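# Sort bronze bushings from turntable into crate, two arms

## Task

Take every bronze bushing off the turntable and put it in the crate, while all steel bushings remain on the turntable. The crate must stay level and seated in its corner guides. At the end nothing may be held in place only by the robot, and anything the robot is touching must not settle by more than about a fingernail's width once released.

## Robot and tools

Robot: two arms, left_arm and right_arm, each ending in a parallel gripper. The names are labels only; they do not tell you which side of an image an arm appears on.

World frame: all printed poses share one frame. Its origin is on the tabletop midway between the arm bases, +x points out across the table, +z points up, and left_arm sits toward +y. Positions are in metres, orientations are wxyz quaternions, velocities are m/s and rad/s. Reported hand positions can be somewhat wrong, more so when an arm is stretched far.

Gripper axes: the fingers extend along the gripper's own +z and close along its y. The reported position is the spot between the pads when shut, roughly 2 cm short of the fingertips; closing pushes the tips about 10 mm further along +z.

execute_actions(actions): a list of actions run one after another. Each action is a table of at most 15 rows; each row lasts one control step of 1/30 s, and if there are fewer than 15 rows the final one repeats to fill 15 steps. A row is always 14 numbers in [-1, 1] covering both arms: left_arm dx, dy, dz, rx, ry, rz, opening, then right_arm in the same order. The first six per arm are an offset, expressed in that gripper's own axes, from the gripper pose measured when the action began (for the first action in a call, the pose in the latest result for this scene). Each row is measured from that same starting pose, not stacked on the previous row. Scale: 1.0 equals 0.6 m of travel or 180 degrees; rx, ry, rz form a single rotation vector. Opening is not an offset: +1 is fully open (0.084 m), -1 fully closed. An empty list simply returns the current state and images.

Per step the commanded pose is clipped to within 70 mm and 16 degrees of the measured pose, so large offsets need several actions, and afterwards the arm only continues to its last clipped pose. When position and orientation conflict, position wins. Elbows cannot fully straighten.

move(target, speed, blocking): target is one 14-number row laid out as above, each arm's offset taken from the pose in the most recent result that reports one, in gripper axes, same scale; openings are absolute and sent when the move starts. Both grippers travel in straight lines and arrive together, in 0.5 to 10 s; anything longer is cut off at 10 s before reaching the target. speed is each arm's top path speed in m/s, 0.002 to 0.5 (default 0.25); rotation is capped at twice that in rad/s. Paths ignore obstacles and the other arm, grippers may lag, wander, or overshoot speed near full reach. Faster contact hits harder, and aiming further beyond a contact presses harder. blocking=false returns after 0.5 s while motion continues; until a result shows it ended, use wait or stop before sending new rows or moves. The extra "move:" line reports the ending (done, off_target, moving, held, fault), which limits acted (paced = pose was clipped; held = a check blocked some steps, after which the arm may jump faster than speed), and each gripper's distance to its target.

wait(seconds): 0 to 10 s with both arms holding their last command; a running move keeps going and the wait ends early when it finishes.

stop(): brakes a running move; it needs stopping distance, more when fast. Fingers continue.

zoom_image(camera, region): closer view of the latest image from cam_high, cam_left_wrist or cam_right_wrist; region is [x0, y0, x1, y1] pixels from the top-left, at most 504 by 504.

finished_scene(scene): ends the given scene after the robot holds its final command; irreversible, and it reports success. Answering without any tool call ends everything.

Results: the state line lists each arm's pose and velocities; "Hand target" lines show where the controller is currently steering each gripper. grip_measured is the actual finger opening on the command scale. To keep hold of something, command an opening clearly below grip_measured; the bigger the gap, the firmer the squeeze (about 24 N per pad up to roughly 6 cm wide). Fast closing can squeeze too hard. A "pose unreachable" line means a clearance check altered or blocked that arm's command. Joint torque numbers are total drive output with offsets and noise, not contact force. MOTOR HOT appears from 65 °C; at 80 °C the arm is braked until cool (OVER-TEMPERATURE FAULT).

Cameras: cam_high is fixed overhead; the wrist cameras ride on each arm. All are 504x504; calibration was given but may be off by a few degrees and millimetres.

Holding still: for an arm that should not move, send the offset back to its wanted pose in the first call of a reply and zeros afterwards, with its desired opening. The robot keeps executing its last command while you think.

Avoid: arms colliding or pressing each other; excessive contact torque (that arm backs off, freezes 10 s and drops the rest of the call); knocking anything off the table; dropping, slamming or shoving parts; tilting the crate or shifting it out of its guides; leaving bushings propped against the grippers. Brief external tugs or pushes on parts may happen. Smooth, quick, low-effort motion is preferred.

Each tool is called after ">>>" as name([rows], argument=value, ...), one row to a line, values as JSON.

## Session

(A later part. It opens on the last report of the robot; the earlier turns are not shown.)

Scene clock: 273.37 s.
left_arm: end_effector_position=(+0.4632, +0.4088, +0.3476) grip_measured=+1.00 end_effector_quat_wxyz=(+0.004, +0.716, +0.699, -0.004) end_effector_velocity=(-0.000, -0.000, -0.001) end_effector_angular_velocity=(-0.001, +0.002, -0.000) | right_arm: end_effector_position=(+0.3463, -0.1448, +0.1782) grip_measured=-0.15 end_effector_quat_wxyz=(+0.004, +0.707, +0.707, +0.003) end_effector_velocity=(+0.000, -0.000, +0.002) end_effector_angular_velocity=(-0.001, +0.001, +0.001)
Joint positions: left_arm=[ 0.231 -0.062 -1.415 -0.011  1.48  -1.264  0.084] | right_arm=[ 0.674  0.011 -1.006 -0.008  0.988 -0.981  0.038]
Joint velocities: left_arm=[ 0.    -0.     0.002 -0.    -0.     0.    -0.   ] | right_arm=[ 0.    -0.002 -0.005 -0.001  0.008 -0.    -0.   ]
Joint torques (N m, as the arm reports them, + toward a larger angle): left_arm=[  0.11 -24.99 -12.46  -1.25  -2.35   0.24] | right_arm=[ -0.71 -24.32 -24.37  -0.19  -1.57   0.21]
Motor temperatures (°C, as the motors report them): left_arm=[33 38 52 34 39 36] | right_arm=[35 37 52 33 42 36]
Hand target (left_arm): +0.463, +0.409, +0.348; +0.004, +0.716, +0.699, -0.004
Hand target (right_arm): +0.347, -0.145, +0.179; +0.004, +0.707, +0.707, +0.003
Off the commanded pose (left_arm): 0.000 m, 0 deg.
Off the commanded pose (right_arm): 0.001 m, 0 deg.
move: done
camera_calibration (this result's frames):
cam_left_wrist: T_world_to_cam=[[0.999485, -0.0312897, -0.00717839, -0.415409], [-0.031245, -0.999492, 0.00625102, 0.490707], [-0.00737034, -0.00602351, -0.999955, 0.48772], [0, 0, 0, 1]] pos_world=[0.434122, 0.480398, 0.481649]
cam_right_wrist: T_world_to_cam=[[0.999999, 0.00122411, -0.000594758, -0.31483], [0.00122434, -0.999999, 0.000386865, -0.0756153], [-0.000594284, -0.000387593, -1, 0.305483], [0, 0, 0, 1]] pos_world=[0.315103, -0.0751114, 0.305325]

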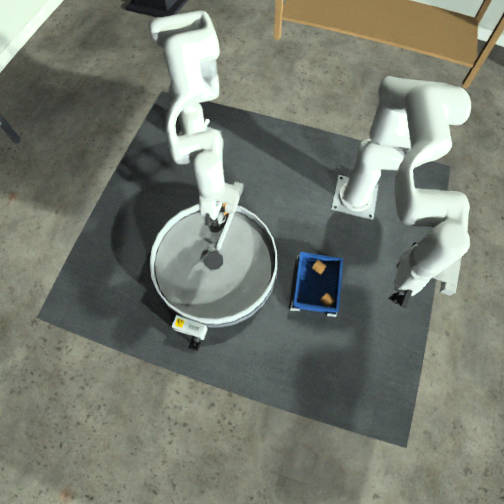

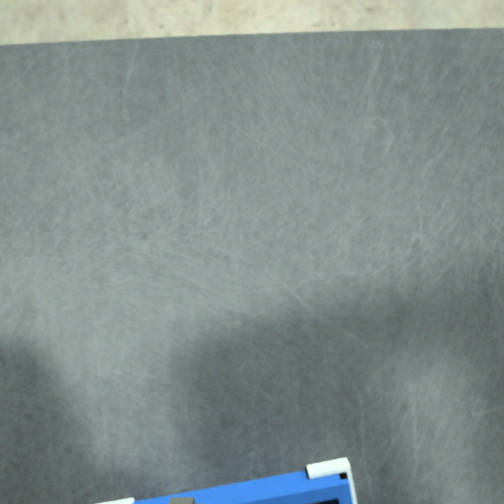

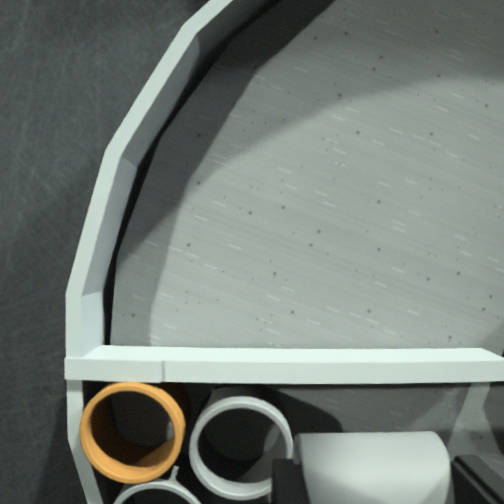

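>>> move(target=[0,0,0,0,0,0,1, 0.174,0.035,0,0,0,0,-1], speed=0.15)

>>> move(target=[0,0,0,0,0,0,1, 0,0,0.123,0,0,0,-1], speed=0.08)

>>> move(target=[0,0,0,0,0,0,1, 0,0,0,0,0,0,0.4])

>>> move(target=[0,0,0,0,0,0,1, 0,0,-0.123,0,0,0,0.4], speed=0.1)

>>> move(target=[0,0,0,0,0,0,1, -0.174,-0.037,0.045,0,0,0,0.4], speed=0.15)

>>> move(target=[0,0,0,0,0,0,1, 0,0,0.072,0,0,0,0.4], speed=0.05)

>>> move(target=[0,0,0,0,0,0,1, 0,0.07,0,0,0,0,0.4], speed=0.05)

>>> move(target=[0,0,0,0,0,0,1, 0,0,-0.083,0,0,0,0.4], speed=0.1)

>>> move(target=[0,0,0,0,0,0,1, 0,-0.067,0,0,0,0,0.4], speed=0.1)

>>> move(target=[0,0,0,0,0,0,1, 0,0,0.095,0,0,0,0.4], speed=0.06)

>>> move(target=[0,0,0,0,0,0,1, 0,0,0,0,0,0,-1])

>>> move(target=[0,0,0,0,0,0,1, 0,0,-0.13,0,0,0,-1], speed=0.1)

Scene clock: 293.37 s.
left_arm: end_effector_position=(+0.4632, +0.4088, +0.3476) grip_measured=+1.00 end_effector_quat_wxyz=(+0.004, +0.716, +0.699, -0.004) end_effector_velocity=(-0.000, -0.000, -0.000) end_effector_angular_velocity=(+0.000, +0.000, +0.000) | right_arm: end_effector_position=(+0.3672, -0.0406, +0.1784) grip_measured=-0.15 end_effector_quat_wxyz=(+0.004, +0.707, +0.707, +0.003) end_effector_velocity=(+0.000, +0.002, +0.000) end_effector_angular_velocity=(-0.001, +0.001, -0.000)
Joint positions: left_arm=[ 0.231 -0.062 -1.415 -0.011  1.48  -1.264  0.084] | right_arm=[ 0.813  0.275 -1.344 -0.008  1.063 -0.842  0.038]
Joint velocities: left_arm=[-0.001  0.     0.     0.     0.    -0.001 -0.   ] | right_arm=[ 0.002  0.006 -0.009 -0.001  0.004  0.003  0.   ]
Joint torques (N m, as the arm reports them, + toward a larger angle): left_arm=[ -0.27 -24.82 -12.44  -1.38  -2.04   0.13] | right_arm=[ -0.8  -30.93 -24.71  -0.13  -1.42   0.21]
Motor temperatures (°C, as the motors report them): left_arm=[33 38 52 34 39 36] | right_arm=[35 37 52 33 42 36]
Hand target (left_arm): +0.463, +0.409, +0.348; +0.004, +0.716, +0.699, -0.004
Hand target (right_arm): +0.367, -0.040, +0.178; +0.004, +0.707, +0.707, +0.003
Off the commanded pose (left_arm): 0.000 m, 0 deg.
Off the commanded pose (right_arm): 0.000 m, 0 deg.
move: done
camera_calibration (this result's frames):
cam_left_wrist: T_world_to_cam=[[0.999485, -0.0312896, -0.0071785, -0.415409], [-0.031245, -0.999492, 0.006251, 0.490707], [-0.00737044, -0.00602349, -0.999955, 0.48772], [0, 0, 0, 1]] pos_world=[0.434122, 0.480398, 0.481649]
cam_right_wrist: T_world_to_cam=[[0.999999, 0.000908294, -0.000424395, -0.335891], [0.000908262, -1, -0.0000755697, 0.0287355], [-0.000424463, 0.0000751842, -1, 0.305713], [0, 0, 0, 1]] pos_world=[0.335994, 0.0290176, 0.305572]

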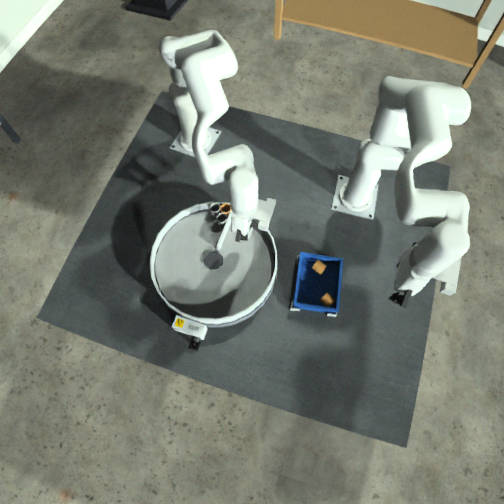

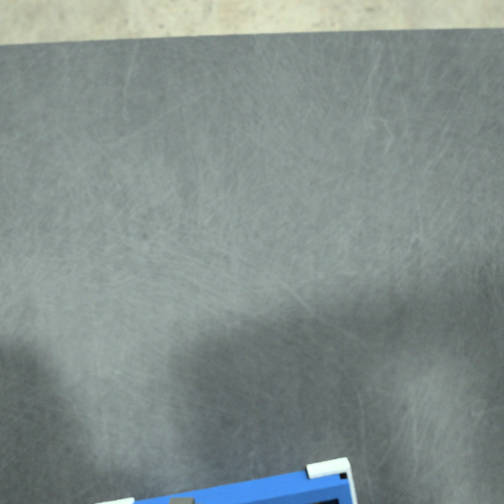

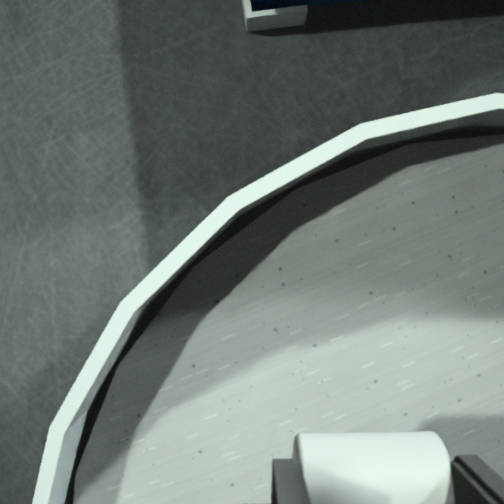

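Scene clock: 294.67 s.
left_arm: end_effector_position=(+0.4632, +0.4088, +0.3476) grip_measured=+1.00 end_effector_quat_wxyz=(+0.004, +0.716, +0.699, -0.004) end_effector_velocity=(+0.000, +0.000, +0.000) end_effector_angular_velocity=(+0.000, -0.001, +0.001) | right_arm: end_effector_position=(+0.3679, -0.0405, +0.1053) grip_measured=-0.15 end_effector_quat_wxyz=(+0.004, +0.707, +0.707, +0.003) end_effector_velocity=(+0.000, +0.000, -0.001) end_effector_angular_velocity=(+0.002, -0.000, +0.000)
Joint positions: left_arm=[ 0.231 -0.062 -1.415 -0.011  1.48  -1.264  0.084] | right_arm=[ 0.812  0.369 -1.254 -0.009  0.878 -0.841  0.038]
Joint velocities: left_arm=[ 0.001  0.    -0.    -0.    -0.001 -0.     0.   ] | right_arm=[-0.     0.003  0.001  0.002 -0.006 -0.001 -0.   ]
Joint torques (N m, as the arm reports them, + toward a larger angle): left_arm=[  0.1  -24.98 -12.31  -0.96  -2.09   0.2 ] | right_arm=[ -0.86 -31.77 -23.25  -0.27  -1.3    0.09]
Motor temperatures (°C, as the motors report them): left_arm=[33 38 52 34 39 36] | right_arm=[35 37 52 33 42 36]
Hand target (left_arm): +0.463, +0.409, +0.348; +0.004, +0.716, +0.699, -0.004
Hand target (right_arm): +0.368, -0.041, +0.105; +0.004, +0.707, +0.707, +0.003
Off the commanded pose (left_arm): 0.000 m, 0 deg.
Off the commanded pose (right_arm): 0.001 m, 0 deg.
move: done
camera_calibration (this result's frames):
cam_left_wrist: T_world_to_cam=[[0.999485, -0.0312896, -0.00717864, -0.415409], [-0.031245, -0.999492, 0.00625104, 0.490707], [-0.00737059, -0.00602352, -0.999955, 0.48772], [0, 0, 0, 1]] pos_world=[0.434122, 0.480398, 0.481649]
cam_right_wrist: T_world_to_cam=[[0.999999, 0.00101756, 0.000294984, -0.336714], [0.0010178, -0.999999, -0.000803432, 0.0288163], [0.000294166, 0.000803732, -1, 0.232368], [0, 0, 0, 1]] pos_world=[0.336616, 0.0289722, 0.23249]

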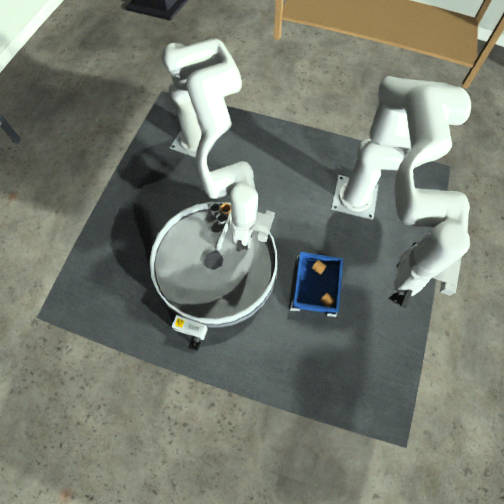

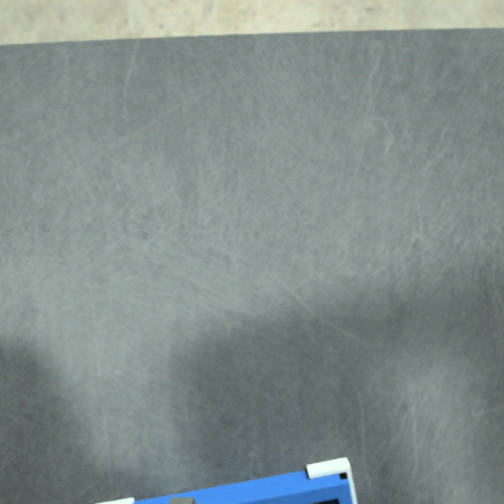

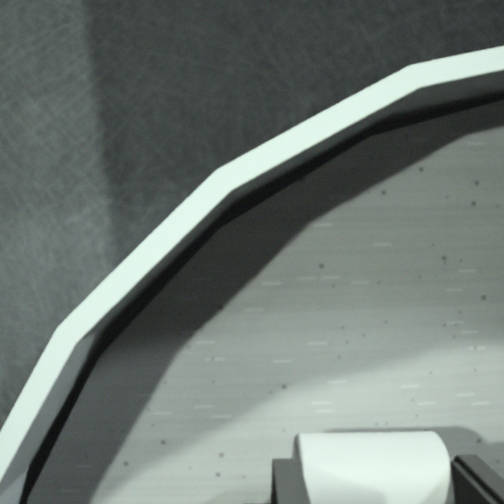

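Scene clock: 295.20 s.
left_arm: end_effector_position=(+0.4632, +0.4088, +0.3476) grip_measured=+1.00 end_effector_quat_wxyz=(+0.004, +0.716, +0.699, -0.004) end_effector_velocity=(+0.000, -0.001, +0.000) end_effector_angular_velocity=(+0.001, -0.000, -0.002) | right_arm: end_effector_position=(+0.3679, -0.0405, +0.1053) grip_measured=+0.39 end_effector_quat_wxyz=(+0.004, +0.707, +0.707, +0.003) end_effector_velocity=(+0.000, +0.000, -0.000) end_effector_angular_velocity=(+0.001, -0.001, -0.001)
Joint positions: left_arm=[ 0.231 -0.062 -1.415 -0.011  1.48  -1.264  0.084] | right_arm=[ 0.812  0.369 -1.254 -0.009  0.878 -0.841  0.061]
Joint velocities: left_arm=[-0.002 -0.    -0.001  0.     0.     0.     0.   ] | right_arm=[ 0.     0.001 -0.     0.    -0.002  0.001  0.001]
Joint torques (N m, as the arm reports them, + toward a larger angle): left_arm=[  0.19 -25.21 -12.1   -1.04  -2.17   0.16] | right_arm=[ -0.51 -31.75 -22.96  -0.42  -1.4    0.28]
Motor temperatures (°C, as the motors report them): left_arm=[33 38 52 34 39 36] | right_arm=[35 37 52 33 42 36]
Hand target (left_arm): +0.463, +0.409, +0.348; +0.004, +0.716, +0.699, -0.004
Hand target (right_arm): +0.368, -0.041, +0.105; +0.004, +0.707, +0.707, +0.003
Off the commanded pose (left_arm): 0.000 m, 0 deg.
Off the commanded pose (right_arm): 0.000 m, 0 deg.
move: done
camera_calibration (this result's frames):
cam_left_wrist: T_world_to_cam=[[0.999485, -0.0312898, -0.00717861, -0.415409], [-0.0312451, -0.999492, 0.006251, 0.490707], [-0.00737056, -0.00602349, -0.999955, 0.48772], [0, 0, 0, 1]] pos_world=[0.434122, 0.480398, 0.481649]
cam_right_wrist: T_world_to_cam=[[0.999999, 0.001018, 0.000364448, -0.336738], [0.00101832, -0.999999, -0.000864511, 0.028838], [0.000363568, 0.000864881, -1, 0.232386], [0, 0, 0, 1]] pos_world=[0.336624, 0.0289798, 0.232534]

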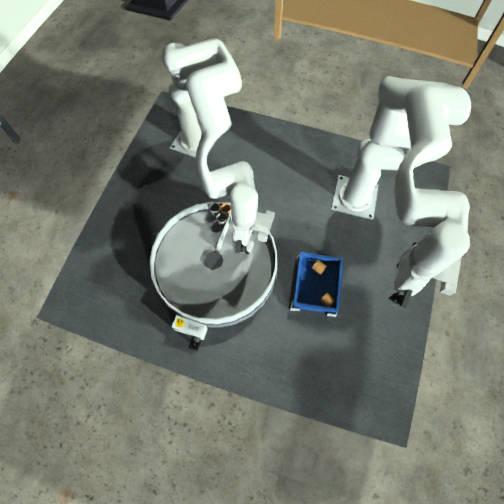

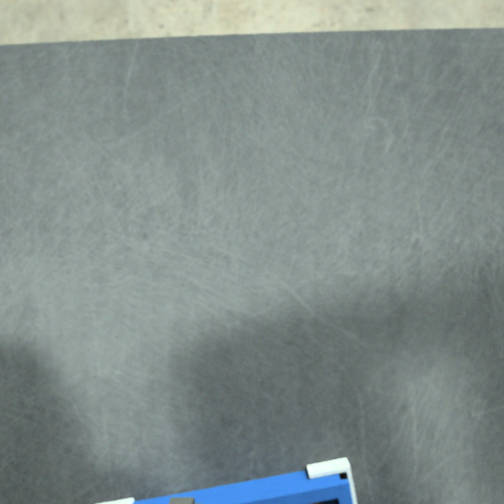

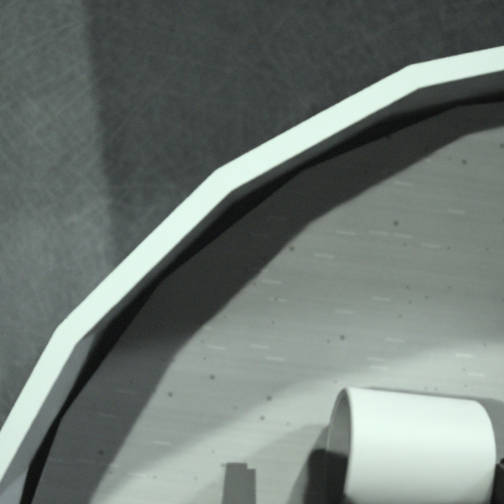

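Scene clock: 296.33 s.
left_arm: end_effector_position=(+0.4632, +0.4088, +0.3476) grip_measured=+1.00 end_effector_quat_wxyz=(+0.004, +0.716, +0.699, -0.004) end_effector_velocity=(-0.000, +0.001, +0.000) end_effector_angular_velocity=(+0.000, -0.000, +0.002) | right_arm: end_effector_position=(+0.3672, -0.0406, +0.1783) grip_measured=+0.39 end_effector_quat_wxyz=(+0.004, +0.707, +0.707, +0.003) end_effector_velocity=(+0.000, -0.000, +0.002) end_effector_angular_velocity=(-0.001, +0.001, -0.000)
Joint positions: left_arm=[ 0.231 -0.062 -1.415 -0.011  1.48  -1.264  0.084] | right_arm=[ 0.813  0.275 -1.343 -0.008  1.063 -0.842  0.061]
Joint velocities: left_arm=[ 0.002  0.    -0.     0.     0.    -0.    -0.   ] | right_arm=[-0.    -0.001 -0.004  0.     0.007 -0.     0.   ]
Joint torques (N m, as the arm reports them, + toward a larger angle): left_arm=[  0.18 -24.78 -11.87  -1.29  -2.35   0.13] | right_arm=[ -0.91 -30.7  -24.29  -0.23  -1.56   0.31]
Motor temperatures (°C, as the motors report them): left_arm=[33 38 52 34 39 36] | right_arm=[35 37 52 33 42 36]
Hand target (left_arm): +0.463, +0.409, +0.348; +0.004, +0.716, +0.699, -0.004
Hand target (right_arm): +0.367, -0.040, +0.179; +0.004, +0.707, +0.707, +0.003
Off the commanded pose (left_arm): 0.000 m, 0 deg.
Off the commanded pose (right_arm): 0.001 m, 0 deg.
move: done
camera_calibration (this result's frames):
cam_left_wrist: T_world_to_cam=[[0.999485, -0.0312897, -0.00717873, -0.415409], [-0.0312451, -0.999492, 0.00625109, 0.490707], [-0.00737068, -0.00602357, -0.999955, 0.48772], [0, 0, 0, 1]] pos_world=[0.434122, 0.480398, 0.481649]
cam_right_wrist: T_world_to_cam=[[0.999999, 0.000908584, -0.000477303, -0.335839], [0.00090857, -1, -0.0000295317, 0.0286893], [-0.000477329, 0.000029098, -1, 0.305642], [0, 0, 0, 1]] pos_world=[0.335958, 0.0289856, 0.305482]

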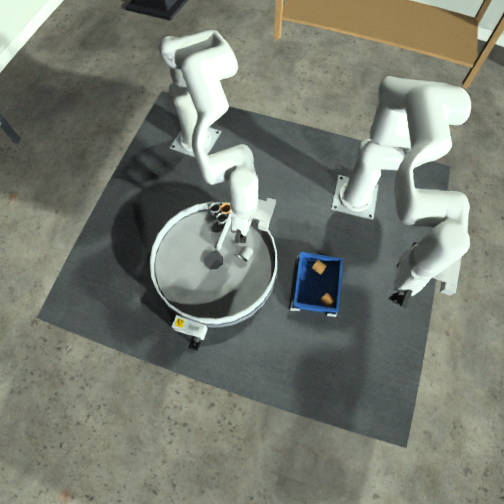

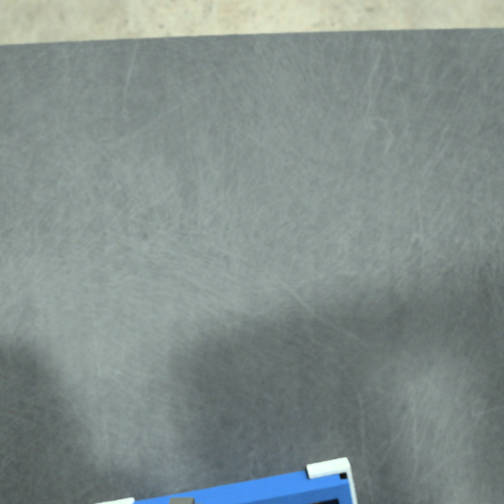

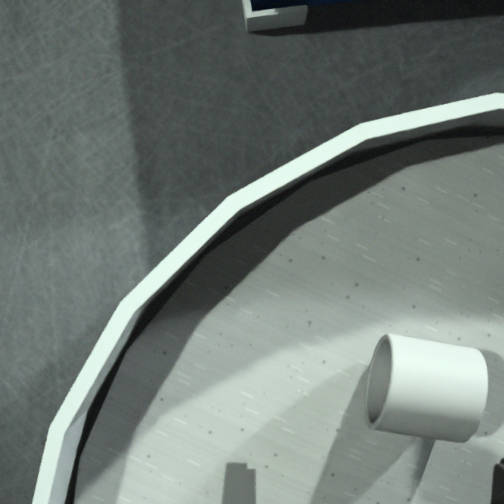

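Scene clock: 297.53 s.
left_arm: end_effector_position=(+0.4632, +0.4088, +0.3476) grip_measured=+1.00 end_effector_quat_wxyz=(+0.004, +0.716, +0.699, -0.004) end_effector_velocity=(+0.000, +0.000, +0.000) end_effector_angular_velocity=(+0.000, -0.002, -0.000) | right_arm: end_effector_position=(+0.3453, -0.1448, +0.1513) grip_measured=+0.39 end_effector_quat_wxyz=(+0.004, +0.707, +0.707, +0.003) end_effector_velocity=(-0.001, -0.002, -0.001) end_effector_angular_velocity=(-0.000, +0.001, +0.001)
Joint positions: left_arm=[ 0.231 -0.062 -1.415 -0.011  1.48  -1.264  0.084] | right_arm=[ 0.675  0.044 -0.962 -0.008  0.911 -0.98   0.061]
Joint velocities: left_arm=[ 0.    -0.    -0.001 -0.    -0.001  0.001 -0.   ] | right_arm=[-0.003 -0.004  0.008 -0.    -0.004 -0.004 -0.   ]
Joint torques (N m, as the arm reports them, + toward a larger angle): left_arm=[  0.19 -24.81 -12.08  -0.99  -1.91  -0.11] | right_arm=[ -0.62 -24.61 -23.24  -0.25  -1.39   0.28]
Motor temperatures (°C, as the motors report them): left_arm=[33 38 52 34 39 36] | right_arm=[35 37 52 33 42 36]
Hand target (left_arm): +0.463, +0.409, +0.348; +0.004, +0.716, +0.699, -0.004
Hand target (right_arm): +0.345, -0.145, +0.151; +0.004, +0.707, +0.707, +0.003
Off the commanded pose (left_arm): 0.000 m, 0 deg.
Off the commanded pose (right_arm): 0.000 m, 0 deg.
move: done
camera_calibration (this result's frames):
cam_left_wrist: T_world_to_cam=[[0.999485, -0.0312898, -0.00717868, -0.415409], [-0.0312451, -0.999492, 0.00625112, 0.490707], [-0.00737063, -0.0060236, -0.999955, 0.48772], [0, 0, 0, 1]] pos_world=[0.434122, 0.480398, 0.481649]
cam_right_wrist: T_world_to_cam=[[0.999999, 0.00124484, -0.000286095, -0.313894], [0.00124488, -0.999999, 0.000144636, -0.0756242], [-0.000285915, -0.000144992, -1, 0.278541], [0, 0, 0, 1]] pos_world=[0.314067, -0.075193, 0.278462]

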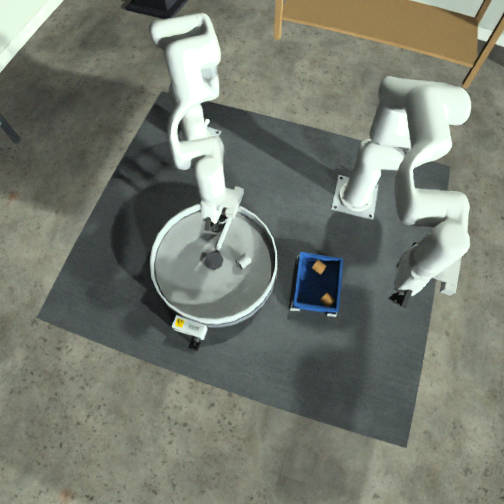

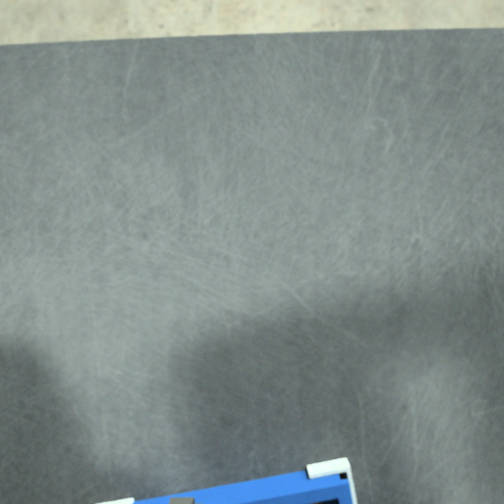

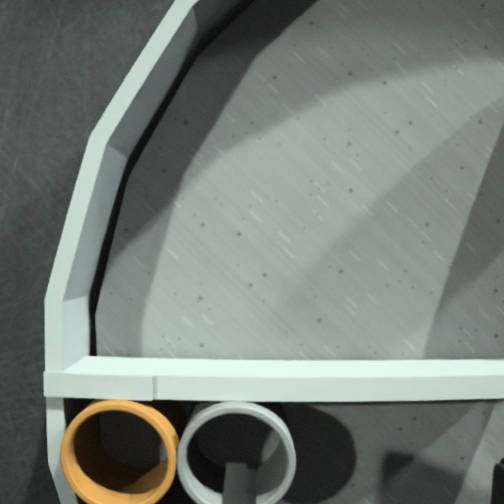

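Scene clock: 298.73 s.
left_arm: end_effector_position=(+0.4632, +0.4088, +0.3476) grip_measured=+1.00 end_effector_quat_wxyz=(+0.004, +0.716, +0.699, -0.004) end_effector_velocity=(-0.000, -0.000, -0.001) end_effector_angular_velocity=(-0.000, +0.002, -0.001) | right_arm: end_effector_position=(+0.3457, -0.1448, +0.1085) grip_measured=+0.39 end_effector_quat_wxyz=(+0.004, +0.707, +0.707, +0.003) end_effector_velocity=(+0.001, +0.001, -0.000) end_effector_angular_velocity=(+0.002, -0.004, -0.002)
Joint positions: left_arm=[ 0.231 -0.062 -1.415 -0.011  1.48  -1.264  0.084] | right_arm=[ 0.674  0.117 -0.914 -0.009  0.79  -0.979  0.061]
Joint velocities: left_arm=[-0.001 -0.     0.001  0.     0.    -0.    -0.   ] | right_arm=[ 0.     0.002  0.    -0.001 -0.006  0.003  0.   ]
Joint torques (N m, as the arm reports them, + toward a larger angle): left_arm=[  0.4  -25.1  -12.36  -1.    -2.02   0.16] | right_arm=[ -0.56 -25.07 -21.98  -0.28  -1.47   0.18]
Motor temperatures (°C, as the motors report them): left_arm=[33 38 52 34 39 36] | right_arm=[35 37 52 33 42 36]
Hand target (left_arm): +0.463, +0.409, +0.348; +0.004, +0.716, +0.699, -0.004
Hand target (right_arm): +0.346, -0.145, +0.108; +0.004, +0.707, +0.707, +0.003
Off the commanded pose (left_arm): 0.000 m, 0 deg.
Off the commanded pose (right_arm): 0.000 m, 0 deg.
move: done
camera_calibration (this result's frames):
cam_left_wrist: T_world_to_cam=[[0.999485, -0.0312899, -0.00717874, -0.415409], [-0.0312452, -0.999492, 0.0062511, 0.490707], [-0.00737069, -0.00602358, -0.999955, 0.48772], [0, 0, 0, 1]] pos_world=[0.434122, 0.480398, 0.481649]
cam_right_wrist: T_world_to_cam=[[0.999999, 0.00130948, 0.0000539305, -0.314336], [0.00130949, -0.999999, -0.000145841, -0.0756169], [0.0000537395, 0.000145911, -1, 0.235672], [0, 0, 0, 1]] pos_world=[0.314422, -0.0752396, 0.235678]

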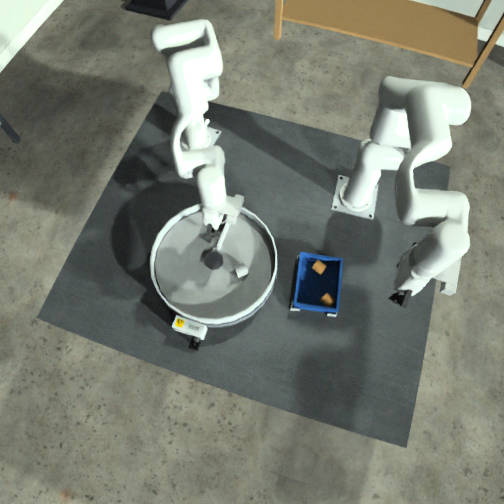

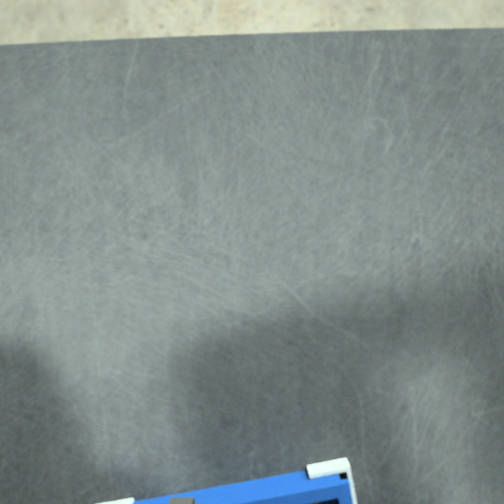

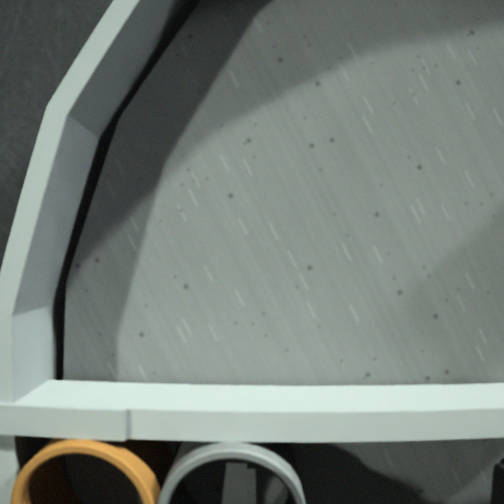

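Scene clock: 299.93 s.
left_arm: end_effector_position=(+0.4632, +0.4088, +0.3476) grip_measured=+1.00 end_effector_quat_wxyz=(+0.004, +0.716, +0.699, -0.004) end_effector_velocity=(+0.000, -0.000, +0.000) end_effector_angular_velocity=(-0.000, -0.001, -0.001) | right_arm: end_effector_position=(+0.3876, -0.1447, +0.1089) grip_measured=+0.39 end_effector_quat_wxyz=(+0.004, +0.707, +0.707, +0.003) end_effector_velocity=(+0.001, +0.000, -0.000) end_effector_angular_velocity=(+0.000, +0.002, -0.001)
Joint positions: left_arm=[ 0.231 -0.062 -1.415 -0.011  1.48  -1.264  0.084] | right_arm=[ 0.628  0.223 -1.057 -0.008  0.826 -1.026  0.061]
Joint velocities: left_arm=[-0.    -0.    -0.001 -0.    -0.     0.    -0.   ] | right_arm=[-0.001  0.004 -0.005  0.002  0.003 -0.001  0.   ]
Joint torques (N m, as the arm reports them, + toward a larger angle): left_arm=[ -0.19 -24.68 -12.46  -1.18  -2.25   0.23] | right_arm=[ -0.48 -27.68 -22.56  -0.15  -1.43   0.24]
Motor temperatures (°C, as the motors report them): left_arm=[33 38 52 34 39 36] | right_arm=[35 37 52 33 42 36]
Hand target (left_arm): +0.463, +0.409, +0.348; +0.004, +0.716, +0.699, -0.004
Hand target (right_arm): +0.388, -0.145, +0.109; +0.004, +0.707, +0.707, +0.003
Off the commanded pose (left_arm): 0.000 m, 0 deg.
Off the commanded pose (right_arm): 0.000 m, 0 deg.
move: done
camera_calibration (this result's frames):
cam_left_wrist: T_world_to_cam=[[0.999485, -0.0312897, -0.00717869, -0.415409], [-0.031245, -0.999492, 0.00625115, 0.490707], [-0.00737064, -0.00602363, -0.999955, 0.48772], [0, 0, 0, 1]] pos_world=[0.434122, 0.480398, 0.481649]
cam_right_wrist: T_world_to_cam=[[0.999999, 0.00134955, 0.000143203, -0.356212], [0.00134955, -0.999999, -0.0000496514, -0.0755777], [0.000143136, 0.0000498446, -1, 0.236022], [0, 0, 0, 1]] pos_world=[0.35628, -0.0751087, 0.23607]

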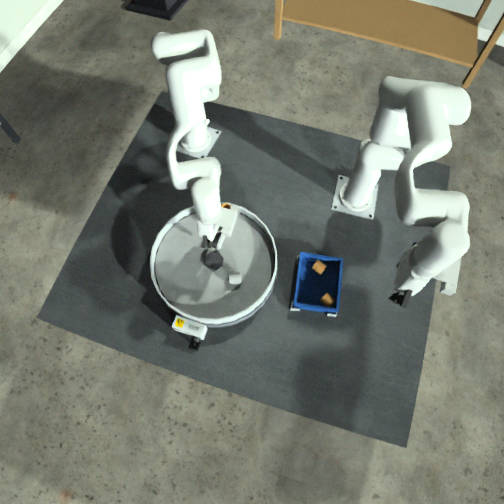

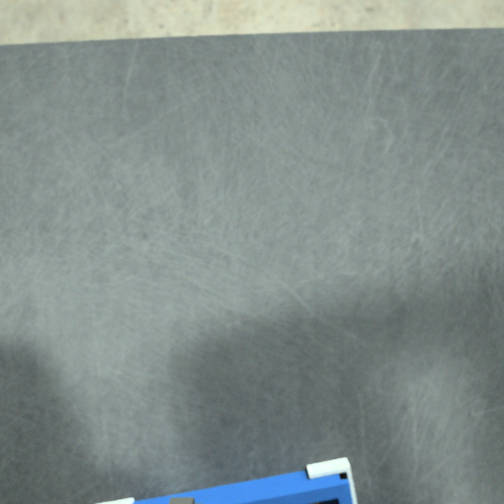

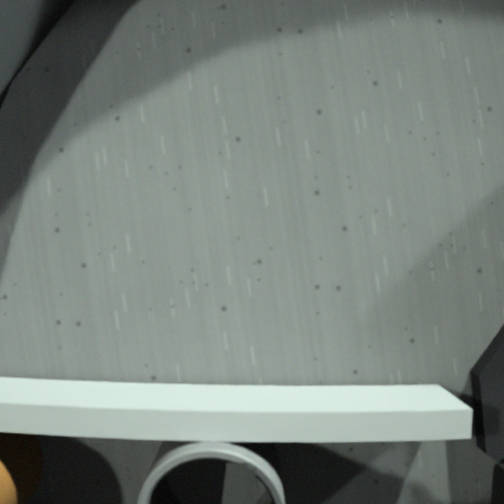

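Scene clock: 300.83 s.
left_arm: end_effector_position=(+0.4632, +0.4088, +0.3476) grip_measured=+1.00 end_effector_quat_wxyz=(+0.004, +0.716, +0.699, -0.004) end_effector_velocity=(+0.000, -0.001, -0.000) end_effector_angular_velocity=(-0.000, +0.001, -0.002) | right_arm: end_effector_position=(+0.3870, -0.1448, +0.1580) grip_measured=+0.39 end_effector_quat_wxyz=(+0.004, +0.707, +0.707, +0.002) end_effector_velocity=(-0.000, +0.000, +0.003) end_effector_angular_velocity=(+0.001, +0.001, -0.002)
Joint positions: left_arm=[ 0.231 -0.062 -1.415 -0.011  1.48  -1.264  0.084] | right_arm=[ 0.629  0.148 -1.113 -0.007  0.958 -1.027  0.061]
Joint velocities: left_arm=[-0.001  0.     0.    -0.     0.     0.     0.   ] | right_arm=[-0.    -0.003 -0.004  0.002  0.007  0.001  0.   ]
Joint torques (N m, as the arm reports them, + toward a larger angle): left_arm=[  0.34 -25.18 -11.88  -1.31  -2.22   0.2 ] | right_arm=[ -0.73 -27.23 -23.8   -0.3   -1.39   0.3 ]
Motor temperatures (°C, as the motors report them): left_arm=[33 38 52 34 39 36] | right_arm=[35 37 52 33 42 36]
Hand target (left_arm): +0.463, +0.409, +0.348; +0.004, +0.716, +0.699, -0.004
Hand target (right_arm): +0.387, -0.145, +0.159; +0.004, +0.707, +0.707, +0.003
Off the commanded pose (left_arm): 0.000 m, 0 deg.
Off the commanded pose (right_arm): 0.001 m, 0 deg.
move: done
camera_calibration (this result's frames):
cam_left_wrist: T_world_to_cam=[[0.999485, -0.0312896, -0.0071787, -0.415409], [-0.031245, -0.999492, 0.00625111, 0.490707], [-0.00737065, -0.00602359, -0.999955, 0.48772], [0, 0, 0, 1]] pos_world=[0.434122, 0.480398, 0.481649]
cam_right_wrist: T_world_to_cam=[[0.999999, 0.00127407, -0.00070786, -0.355499], [0.00127444, -0.999999, 0.000522476, -0.0756982], [-0.000707194, -0.000523377, -1, 0.285368], [0, 0, 0, 1]] pos_world=[0.355797, -0.0750958, 0.285156]

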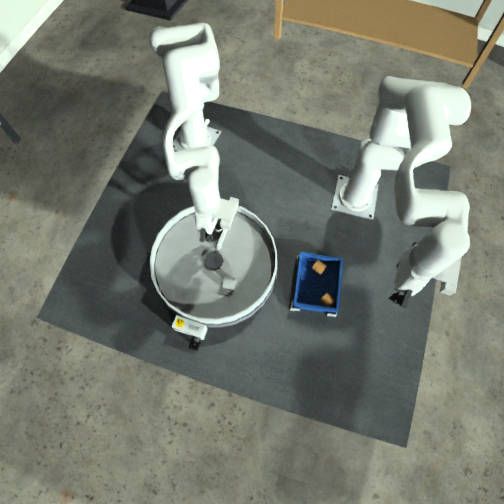

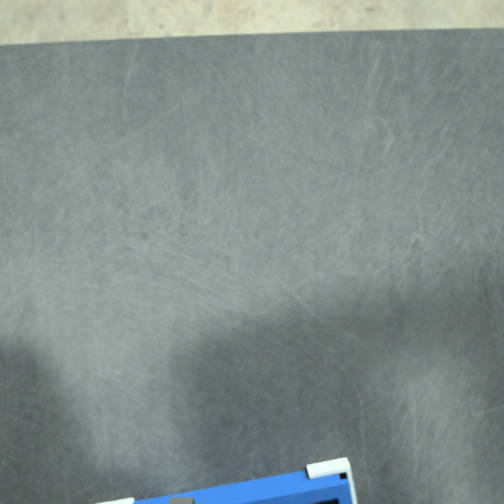

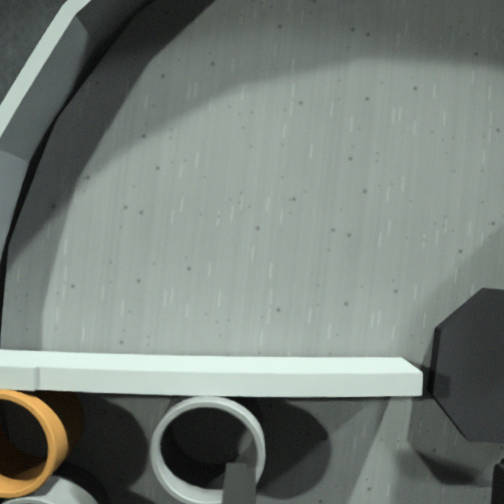

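Scene clock: 301.70 s.
left_arm: end_effector_position=(+0.4632, +0.4088, +0.3476) grip_measured=+1.00 end_effector_quat_wxyz=(+0.004, +0.716, +0.699, -0.004) end_effector_velocity=(-0.000, +0.000, +0.000) end_effector_angular_velocity=(+0.000, -0.000, +0.001) | right_arm: end_effector_position=(+0.3470, -0.1449, +0.1576) grip_measured=+0.39 end_effector_quat_wxyz=(+0.004, +0.707, +0.707, +0.002) end_effector_velocity=(-0.001, -0.000, -0.000) end_effector_angular_velocity=(-0.000, -0.000, -0.000)
Joint positions: left_arm=[ 0.231 -0.062 -1.415 -0.011  1.48  -1.264  0.084] | right_arm=[ 0.673  0.04  -0.976 -0.008  0.93  -0.982  0.061]
Joint velocities: left_arm=[ 0.001 -0.    -0.     0.    -0.     0.    -0.   ] | right_arm=[ 0.002 -0.003  0.005 -0.    -0.001  0.002  0.   ]
Joint torques (N m, as the arm reports them, + toward a larger angle): left_arm=[ -0.17 -25.08 -12.14  -1.35  -1.98   0.38] | right_arm=[ -0.21 -24.46 -23.25  -0.3   -1.28   0.18]
Motor temperatures (°C, as the motors report them): left_arm=[33 38 52 34 39 36] | right_arm=[35 37 52 33 42 36]
Hand target (left_arm): +0.463, +0.409, +0.348; +0.004, +0.716, +0.699, -0.004
Hand target (right_arm): +0.347, -0.145, +0.158; +0.004, +0.707, +0.707, +0.003
Off the commanded pose (left_arm): 0.000 m, 0 deg.
Off the commanded pose (right_arm): 0.000 m, 0 deg.
move: done
camera_calibration (this result's frames):
cam_left_wrist: T_world_to_cam=[[0.999485, -0.0312895, -0.00717878, -0.415409], [-0.0312448, -0.999492, 0.00625113, 0.490707], [-0.00737073, -0.00602361, -0.999955, 0.48772], [0, 0, 0, 1]] pos_world=[0.434122, 0.480398, 0.481649]
cam_right_wrist: T_world_to_cam=[[0.999999, 0.00116855, -0.000813091, -0.315485], [0.00116893, -0.999999, 0.000462893, -0.0757415], [-0.00081255, -0.000463843, -1, 0.28499], [0, 0, 0, 1]] pos_world=[0.315804, -0.0752406, 0.284769]

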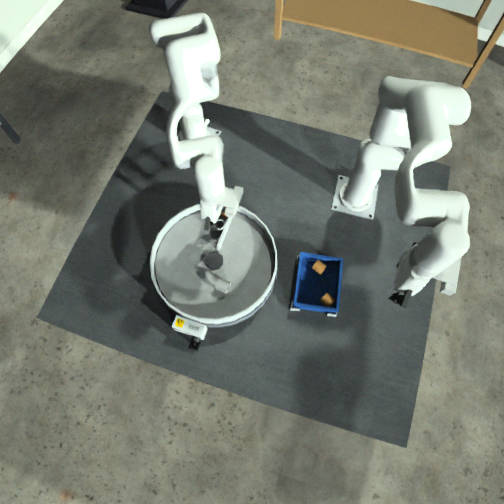

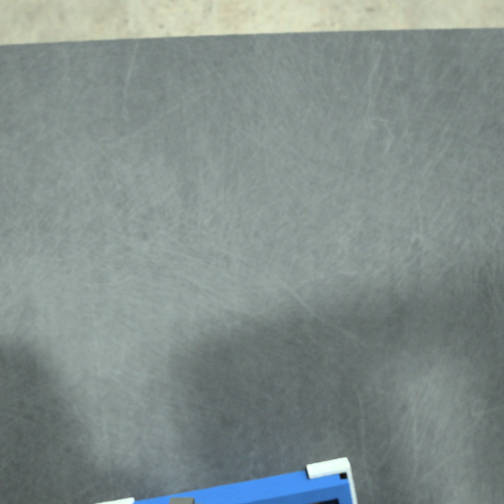

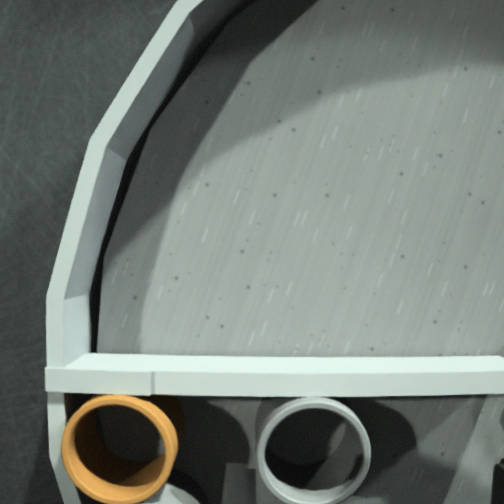

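Scene clock: 303.00 s.
left_arm: end_effector_position=(+0.4632, +0.4088, +0.3476) grip_measured=+1.00 end_effector_quat_wxyz=(+0.004, +0.716, +0.699, -0.004) end_effector_velocity=(+0.000, +0.000, +0.000) end_effector_angular_velocity=(+0.000, -0.001, +0.001) | right_arm: end_effector_position=(+0.3508, -0.1426, +0.1074) grip_measured=+0.41 end_effector_quat_wxyz=(+0.005, +0.707, +0.707, +0.010) end_effector_velocity=(-0.000, +0.000, -0.001) end_effector_angular_velocity=(+0.006, -0.009, -0.000)
Joint positions: left_arm=[ 0.231 -0.062 -1.415 -0.011  1.48  -1.264  0.084] | right_arm=[ 0.672  0.127 -0.92  -0.008  0.772 -0.981  0.061]
Joint velocities: left_arm=[ 0.001  0.    -0.001 -0.    -0.001 -0.    -0.   ] | right_arm=[ 0.001 -0.004  0.012 -0.    -0.018  0.002 -0.   ]
Joint torques (N m, as the arm reports them, + toward a larger angle): left_arm=[ -0.48 -24.51 -12.18  -1.09  -1.9    0.08] | right_arm=[-1.01 -0.34 -3.11 -1.2  -2.33  0.29]
Motor temperatures (°C, as the motors report them): left_arm=[33 38 52 34 39 36] | right_arm=[35 37 52 33 42 36]
Hand target (left_arm): +0.463, +0.409, +0.348; +0.004, +0.716, +0.699, -0.004
Hand target (right_arm): +0.347, -0.145, +0.101; +0.004, +0.707, +0.707, +0.002
Off the commanded pose (left_arm): 0.000 m, 0 deg.
Off the commanded pose (right_arm): 0.008 m, 1 deg.
move: off_target (right_arm)
camera_calibration (this result's frames):
cam_left_wrist: T_world_to_cam=[[0.999485, -0.0312896, -0.00717856, -0.415409], [-0.0312449, -0.999492, 0.00625109, 0.490707], [-0.00737051, -0.00602357, -0.999955, 0.48772], [0, 0, 0, 1]] pos_world=[0.434122, 0.480398, 0.481649]
cam_right_wrist: T_world_to_cam=[[0.999935, 0.00116383, 0.0113714, -0.320659], [0.00125454, -0.999967, -0.00797325, -0.0725144], [0.0113617, 0.00798699, -0.999904, 0.231725], [0, 0, 0, 1]] pos_world=[0.318096, -0.0739896, 0.234771]

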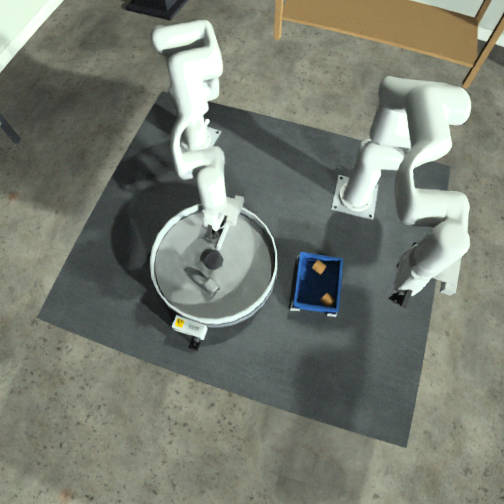

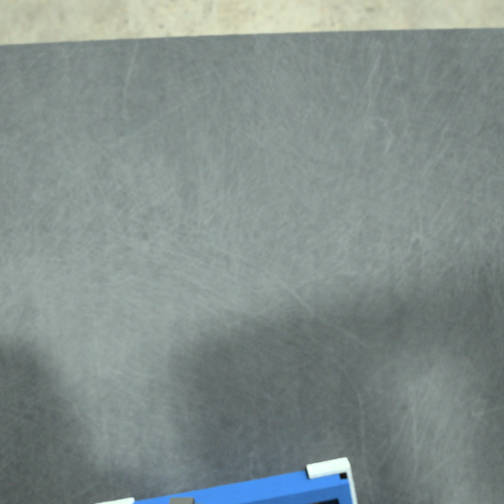

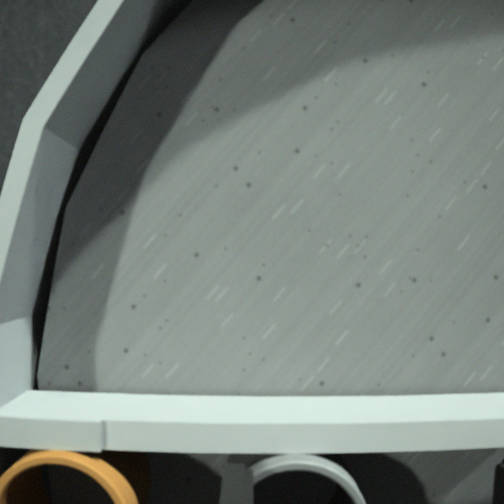

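Scene clock: 303.97 s.
left_arm: end_effector_position=(+0.4632, +0.4088, +0.3476) grip_measured=+1.00 end_effector_quat_wxyz=(+0.004, +0.716, +0.699, -0.004) end_effector_velocity=(-0.000, -0.000, -0.001) end_effector_angular_velocity=(-0.000, +0.002, -0.000) | right_arm: end_effector_position=(+0.3539, -0.1425, +0.1106) grip_measured=-1.00 end_effector_quat_wxyz=(+0.006, +0.708, +0.706, +0.014) end_effector_velocity=(-0.004, +0.002, -0.000) end_effector_angular_velocity=(+0.000, +0.007, +0.003)
Joint positions: left_arm=[ 0.231 -0.062 -1.415 -0.011  1.48  -1.264  0.084] | right_arm=[ 0.669  0.124 -0.925 -0.01   0.771 -0.981  0.   ]
Joint velocities: left_arm=[-0.     0.     0.001  0.     0.    -0.    -0.   ] | right_arm=[ 0.007 -0.002  0.001  0.006  0.006 -0.     0.   ]
Joint torques (N m, as the arm reports them, + toward a larger angle): left_arm=[ -0.56 -24.87 -12.24  -1.14  -2.19   0.11] | right_arm=[ 4.94 -5.31 -3.09  1.78  0.93  0.29]
Motor temperatures (°C, as the motors report them): left_arm=[33 38 52 34 39 36] | right_arm=[35 37 51 33 42 36]
Hand target (left_arm): +0.463, +0.409, +0.348; +0.004, +0.716, +0.699, -0.004
Hand target (right_arm): +0.351, -0.143, +0.107; +0.005, +0.707, +0.707, +0.010
Off the commanded pose (left_arm): 0.000 m, 0 deg.
Off the commanded pose (right_arm): 0.004 m, 0 deg.
move: off_target (right_arm)
camera_calibration (this result's frames):
cam_left_wrist: T_world_to_cam=[[0.999485, -0.0312896, -0.00717852, -0.415409], [-0.031245, -0.999492, 0.00625109, 0.490707], [-0.00737046, -0.00602358, -0.999955, 0.48772], [0, 0, 0, 1]] pos_world=[0.434122, 0.480398, 0.481649]
cam_right_wrist: T_world_to_cam=[[0.999825, -0.00085539, 0.0186847, -0.324885], [-0.000643287, -0.999935, -0.0113547, -0.0713436], [0.0186932, 0.0113407, -0.999761, 0.232775], [0, 0, 0, 1]] pos_world=[0.320431, -0.0742568, 0.23798]

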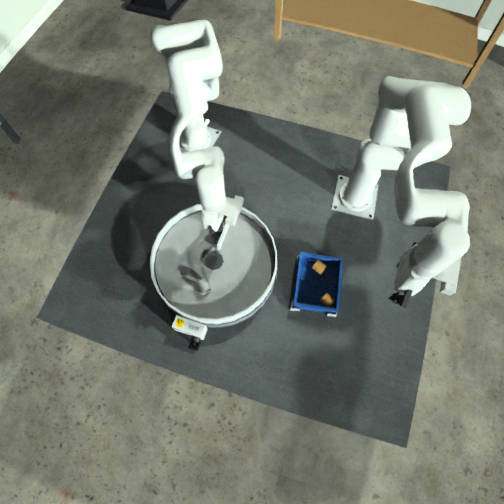

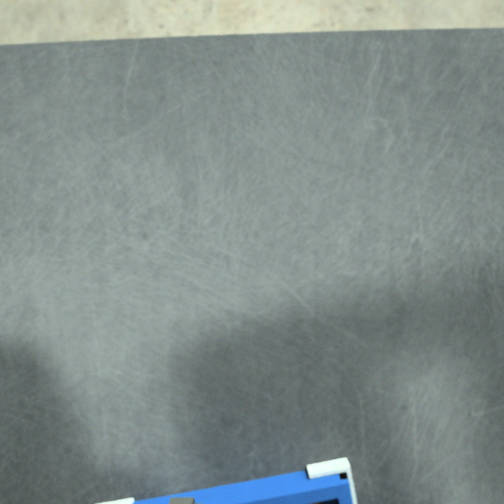

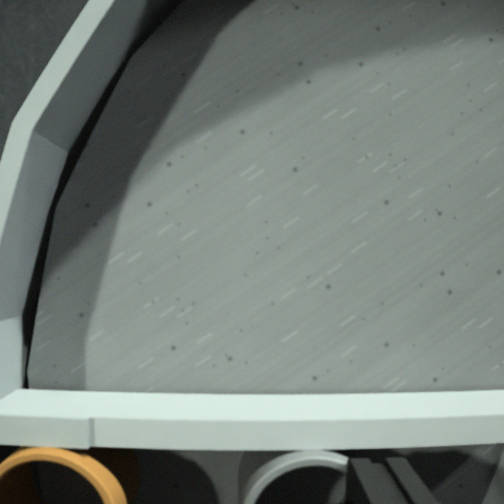

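Scene clock: 305.13 s.
left_arm: end_effector_position=(+0.4632, +0.4088, +0.3476) grip_measured=+1.00 end_effector_quat_wxyz=(+0.004, +0.716, +0.699, -0.004) end_effector_velocity=(-0.000, +0.000, -0.000) end_effector_angular_velocity=(-0.000, +0.001, -0.000) | right_arm: end_effector_position=(+0.3517, -0.1434, +0.1878) grip_measured=-1.00 end_effector_quat_wxyz=(+0.006, +0.708, +0.706, +0.013) end_effector_velocity=(+0.000, -0.000, +0.003) end_effector_angular_velocity=(-0.001, -0.001, +0.001)
Joint positions: left_arm=[ 0.231 -0.062 -1.415 -0.011  1.48  -1.264  0.084] | right_arm=[ 0.671  0.002 -1.018 -0.009  0.989 -0.982  0.   ]
Joint velocities: left_arm=[ 0.     0.     0.    -0.     0.     0.001 -0.   ] | right_arm=[-0.    -0.003 -0.006 -0.002  0.008  0.     0.   ]
Joint torques (N m, as the arm reports them, + toward a larger angle): left_arm=[ -0.49 -24.1  -12.4   -1.36  -2.29   0.19] | right_arm=[ -0.89 -23.8  -24.22  -0.22  -1.33   0.22]
Motor temperatures (°C, as the motors report them): left_arm=[33 38 52 34 39 36] | right_arm=[35 37 51 33 42 36]
Hand target (left_arm): +0.463, +0.409, +0.348; +0.004, +0.716, +0.699, -0.004
Hand target (right_arm): +0.352, -0.143, +0.188; +0.006, +0.708, +0.706, +0.014
Off the commanded pose (left_arm): 0.000 m, 0 deg.
Off the commanded pose (right_arm): 0.001 m, 0 deg.
move: done
camera_calibration (this result's frames):
cam_left_wrist: T_world_to_cam=[[0.999485, -0.0312896, -0.00717854, -0.415409], [-0.0312449, -0.999492, 0.00625114, 0.490707], [-0.00737049, -0.00602363, -0.999955, 0.48772], [0, 0, 0, 1]] pos_world=[0.434122, 0.480398, 0.481649]
cam_right_wrist: T_world_to_cam=[[0.999841, -0.000958756, 0.0178105, -0.323953], [-0.00076876, -0.999943, -0.0106714, -0.0714405], [0.0178197, 0.010656, -0.999784, 0.310204], [0, 0, 0, 1]] pos_world=[0.318319, -0.0750526, 0.315144]

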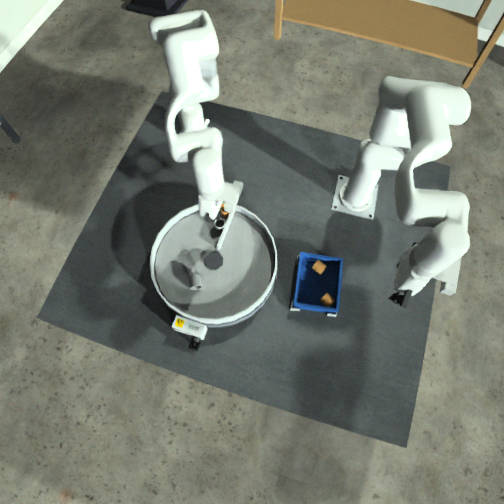

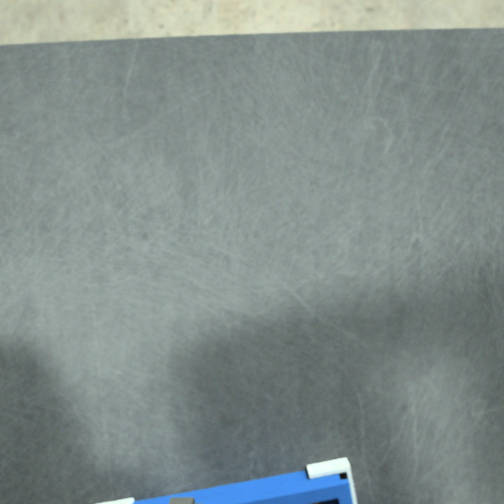

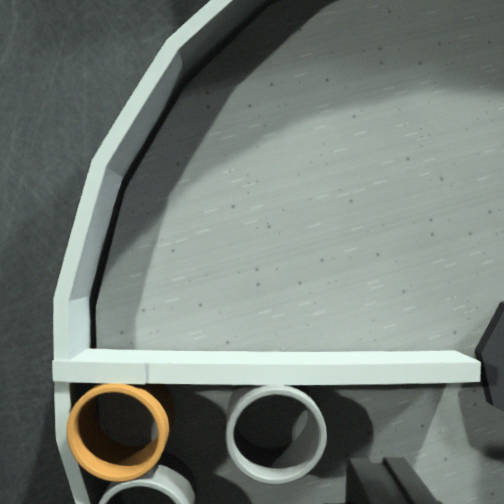

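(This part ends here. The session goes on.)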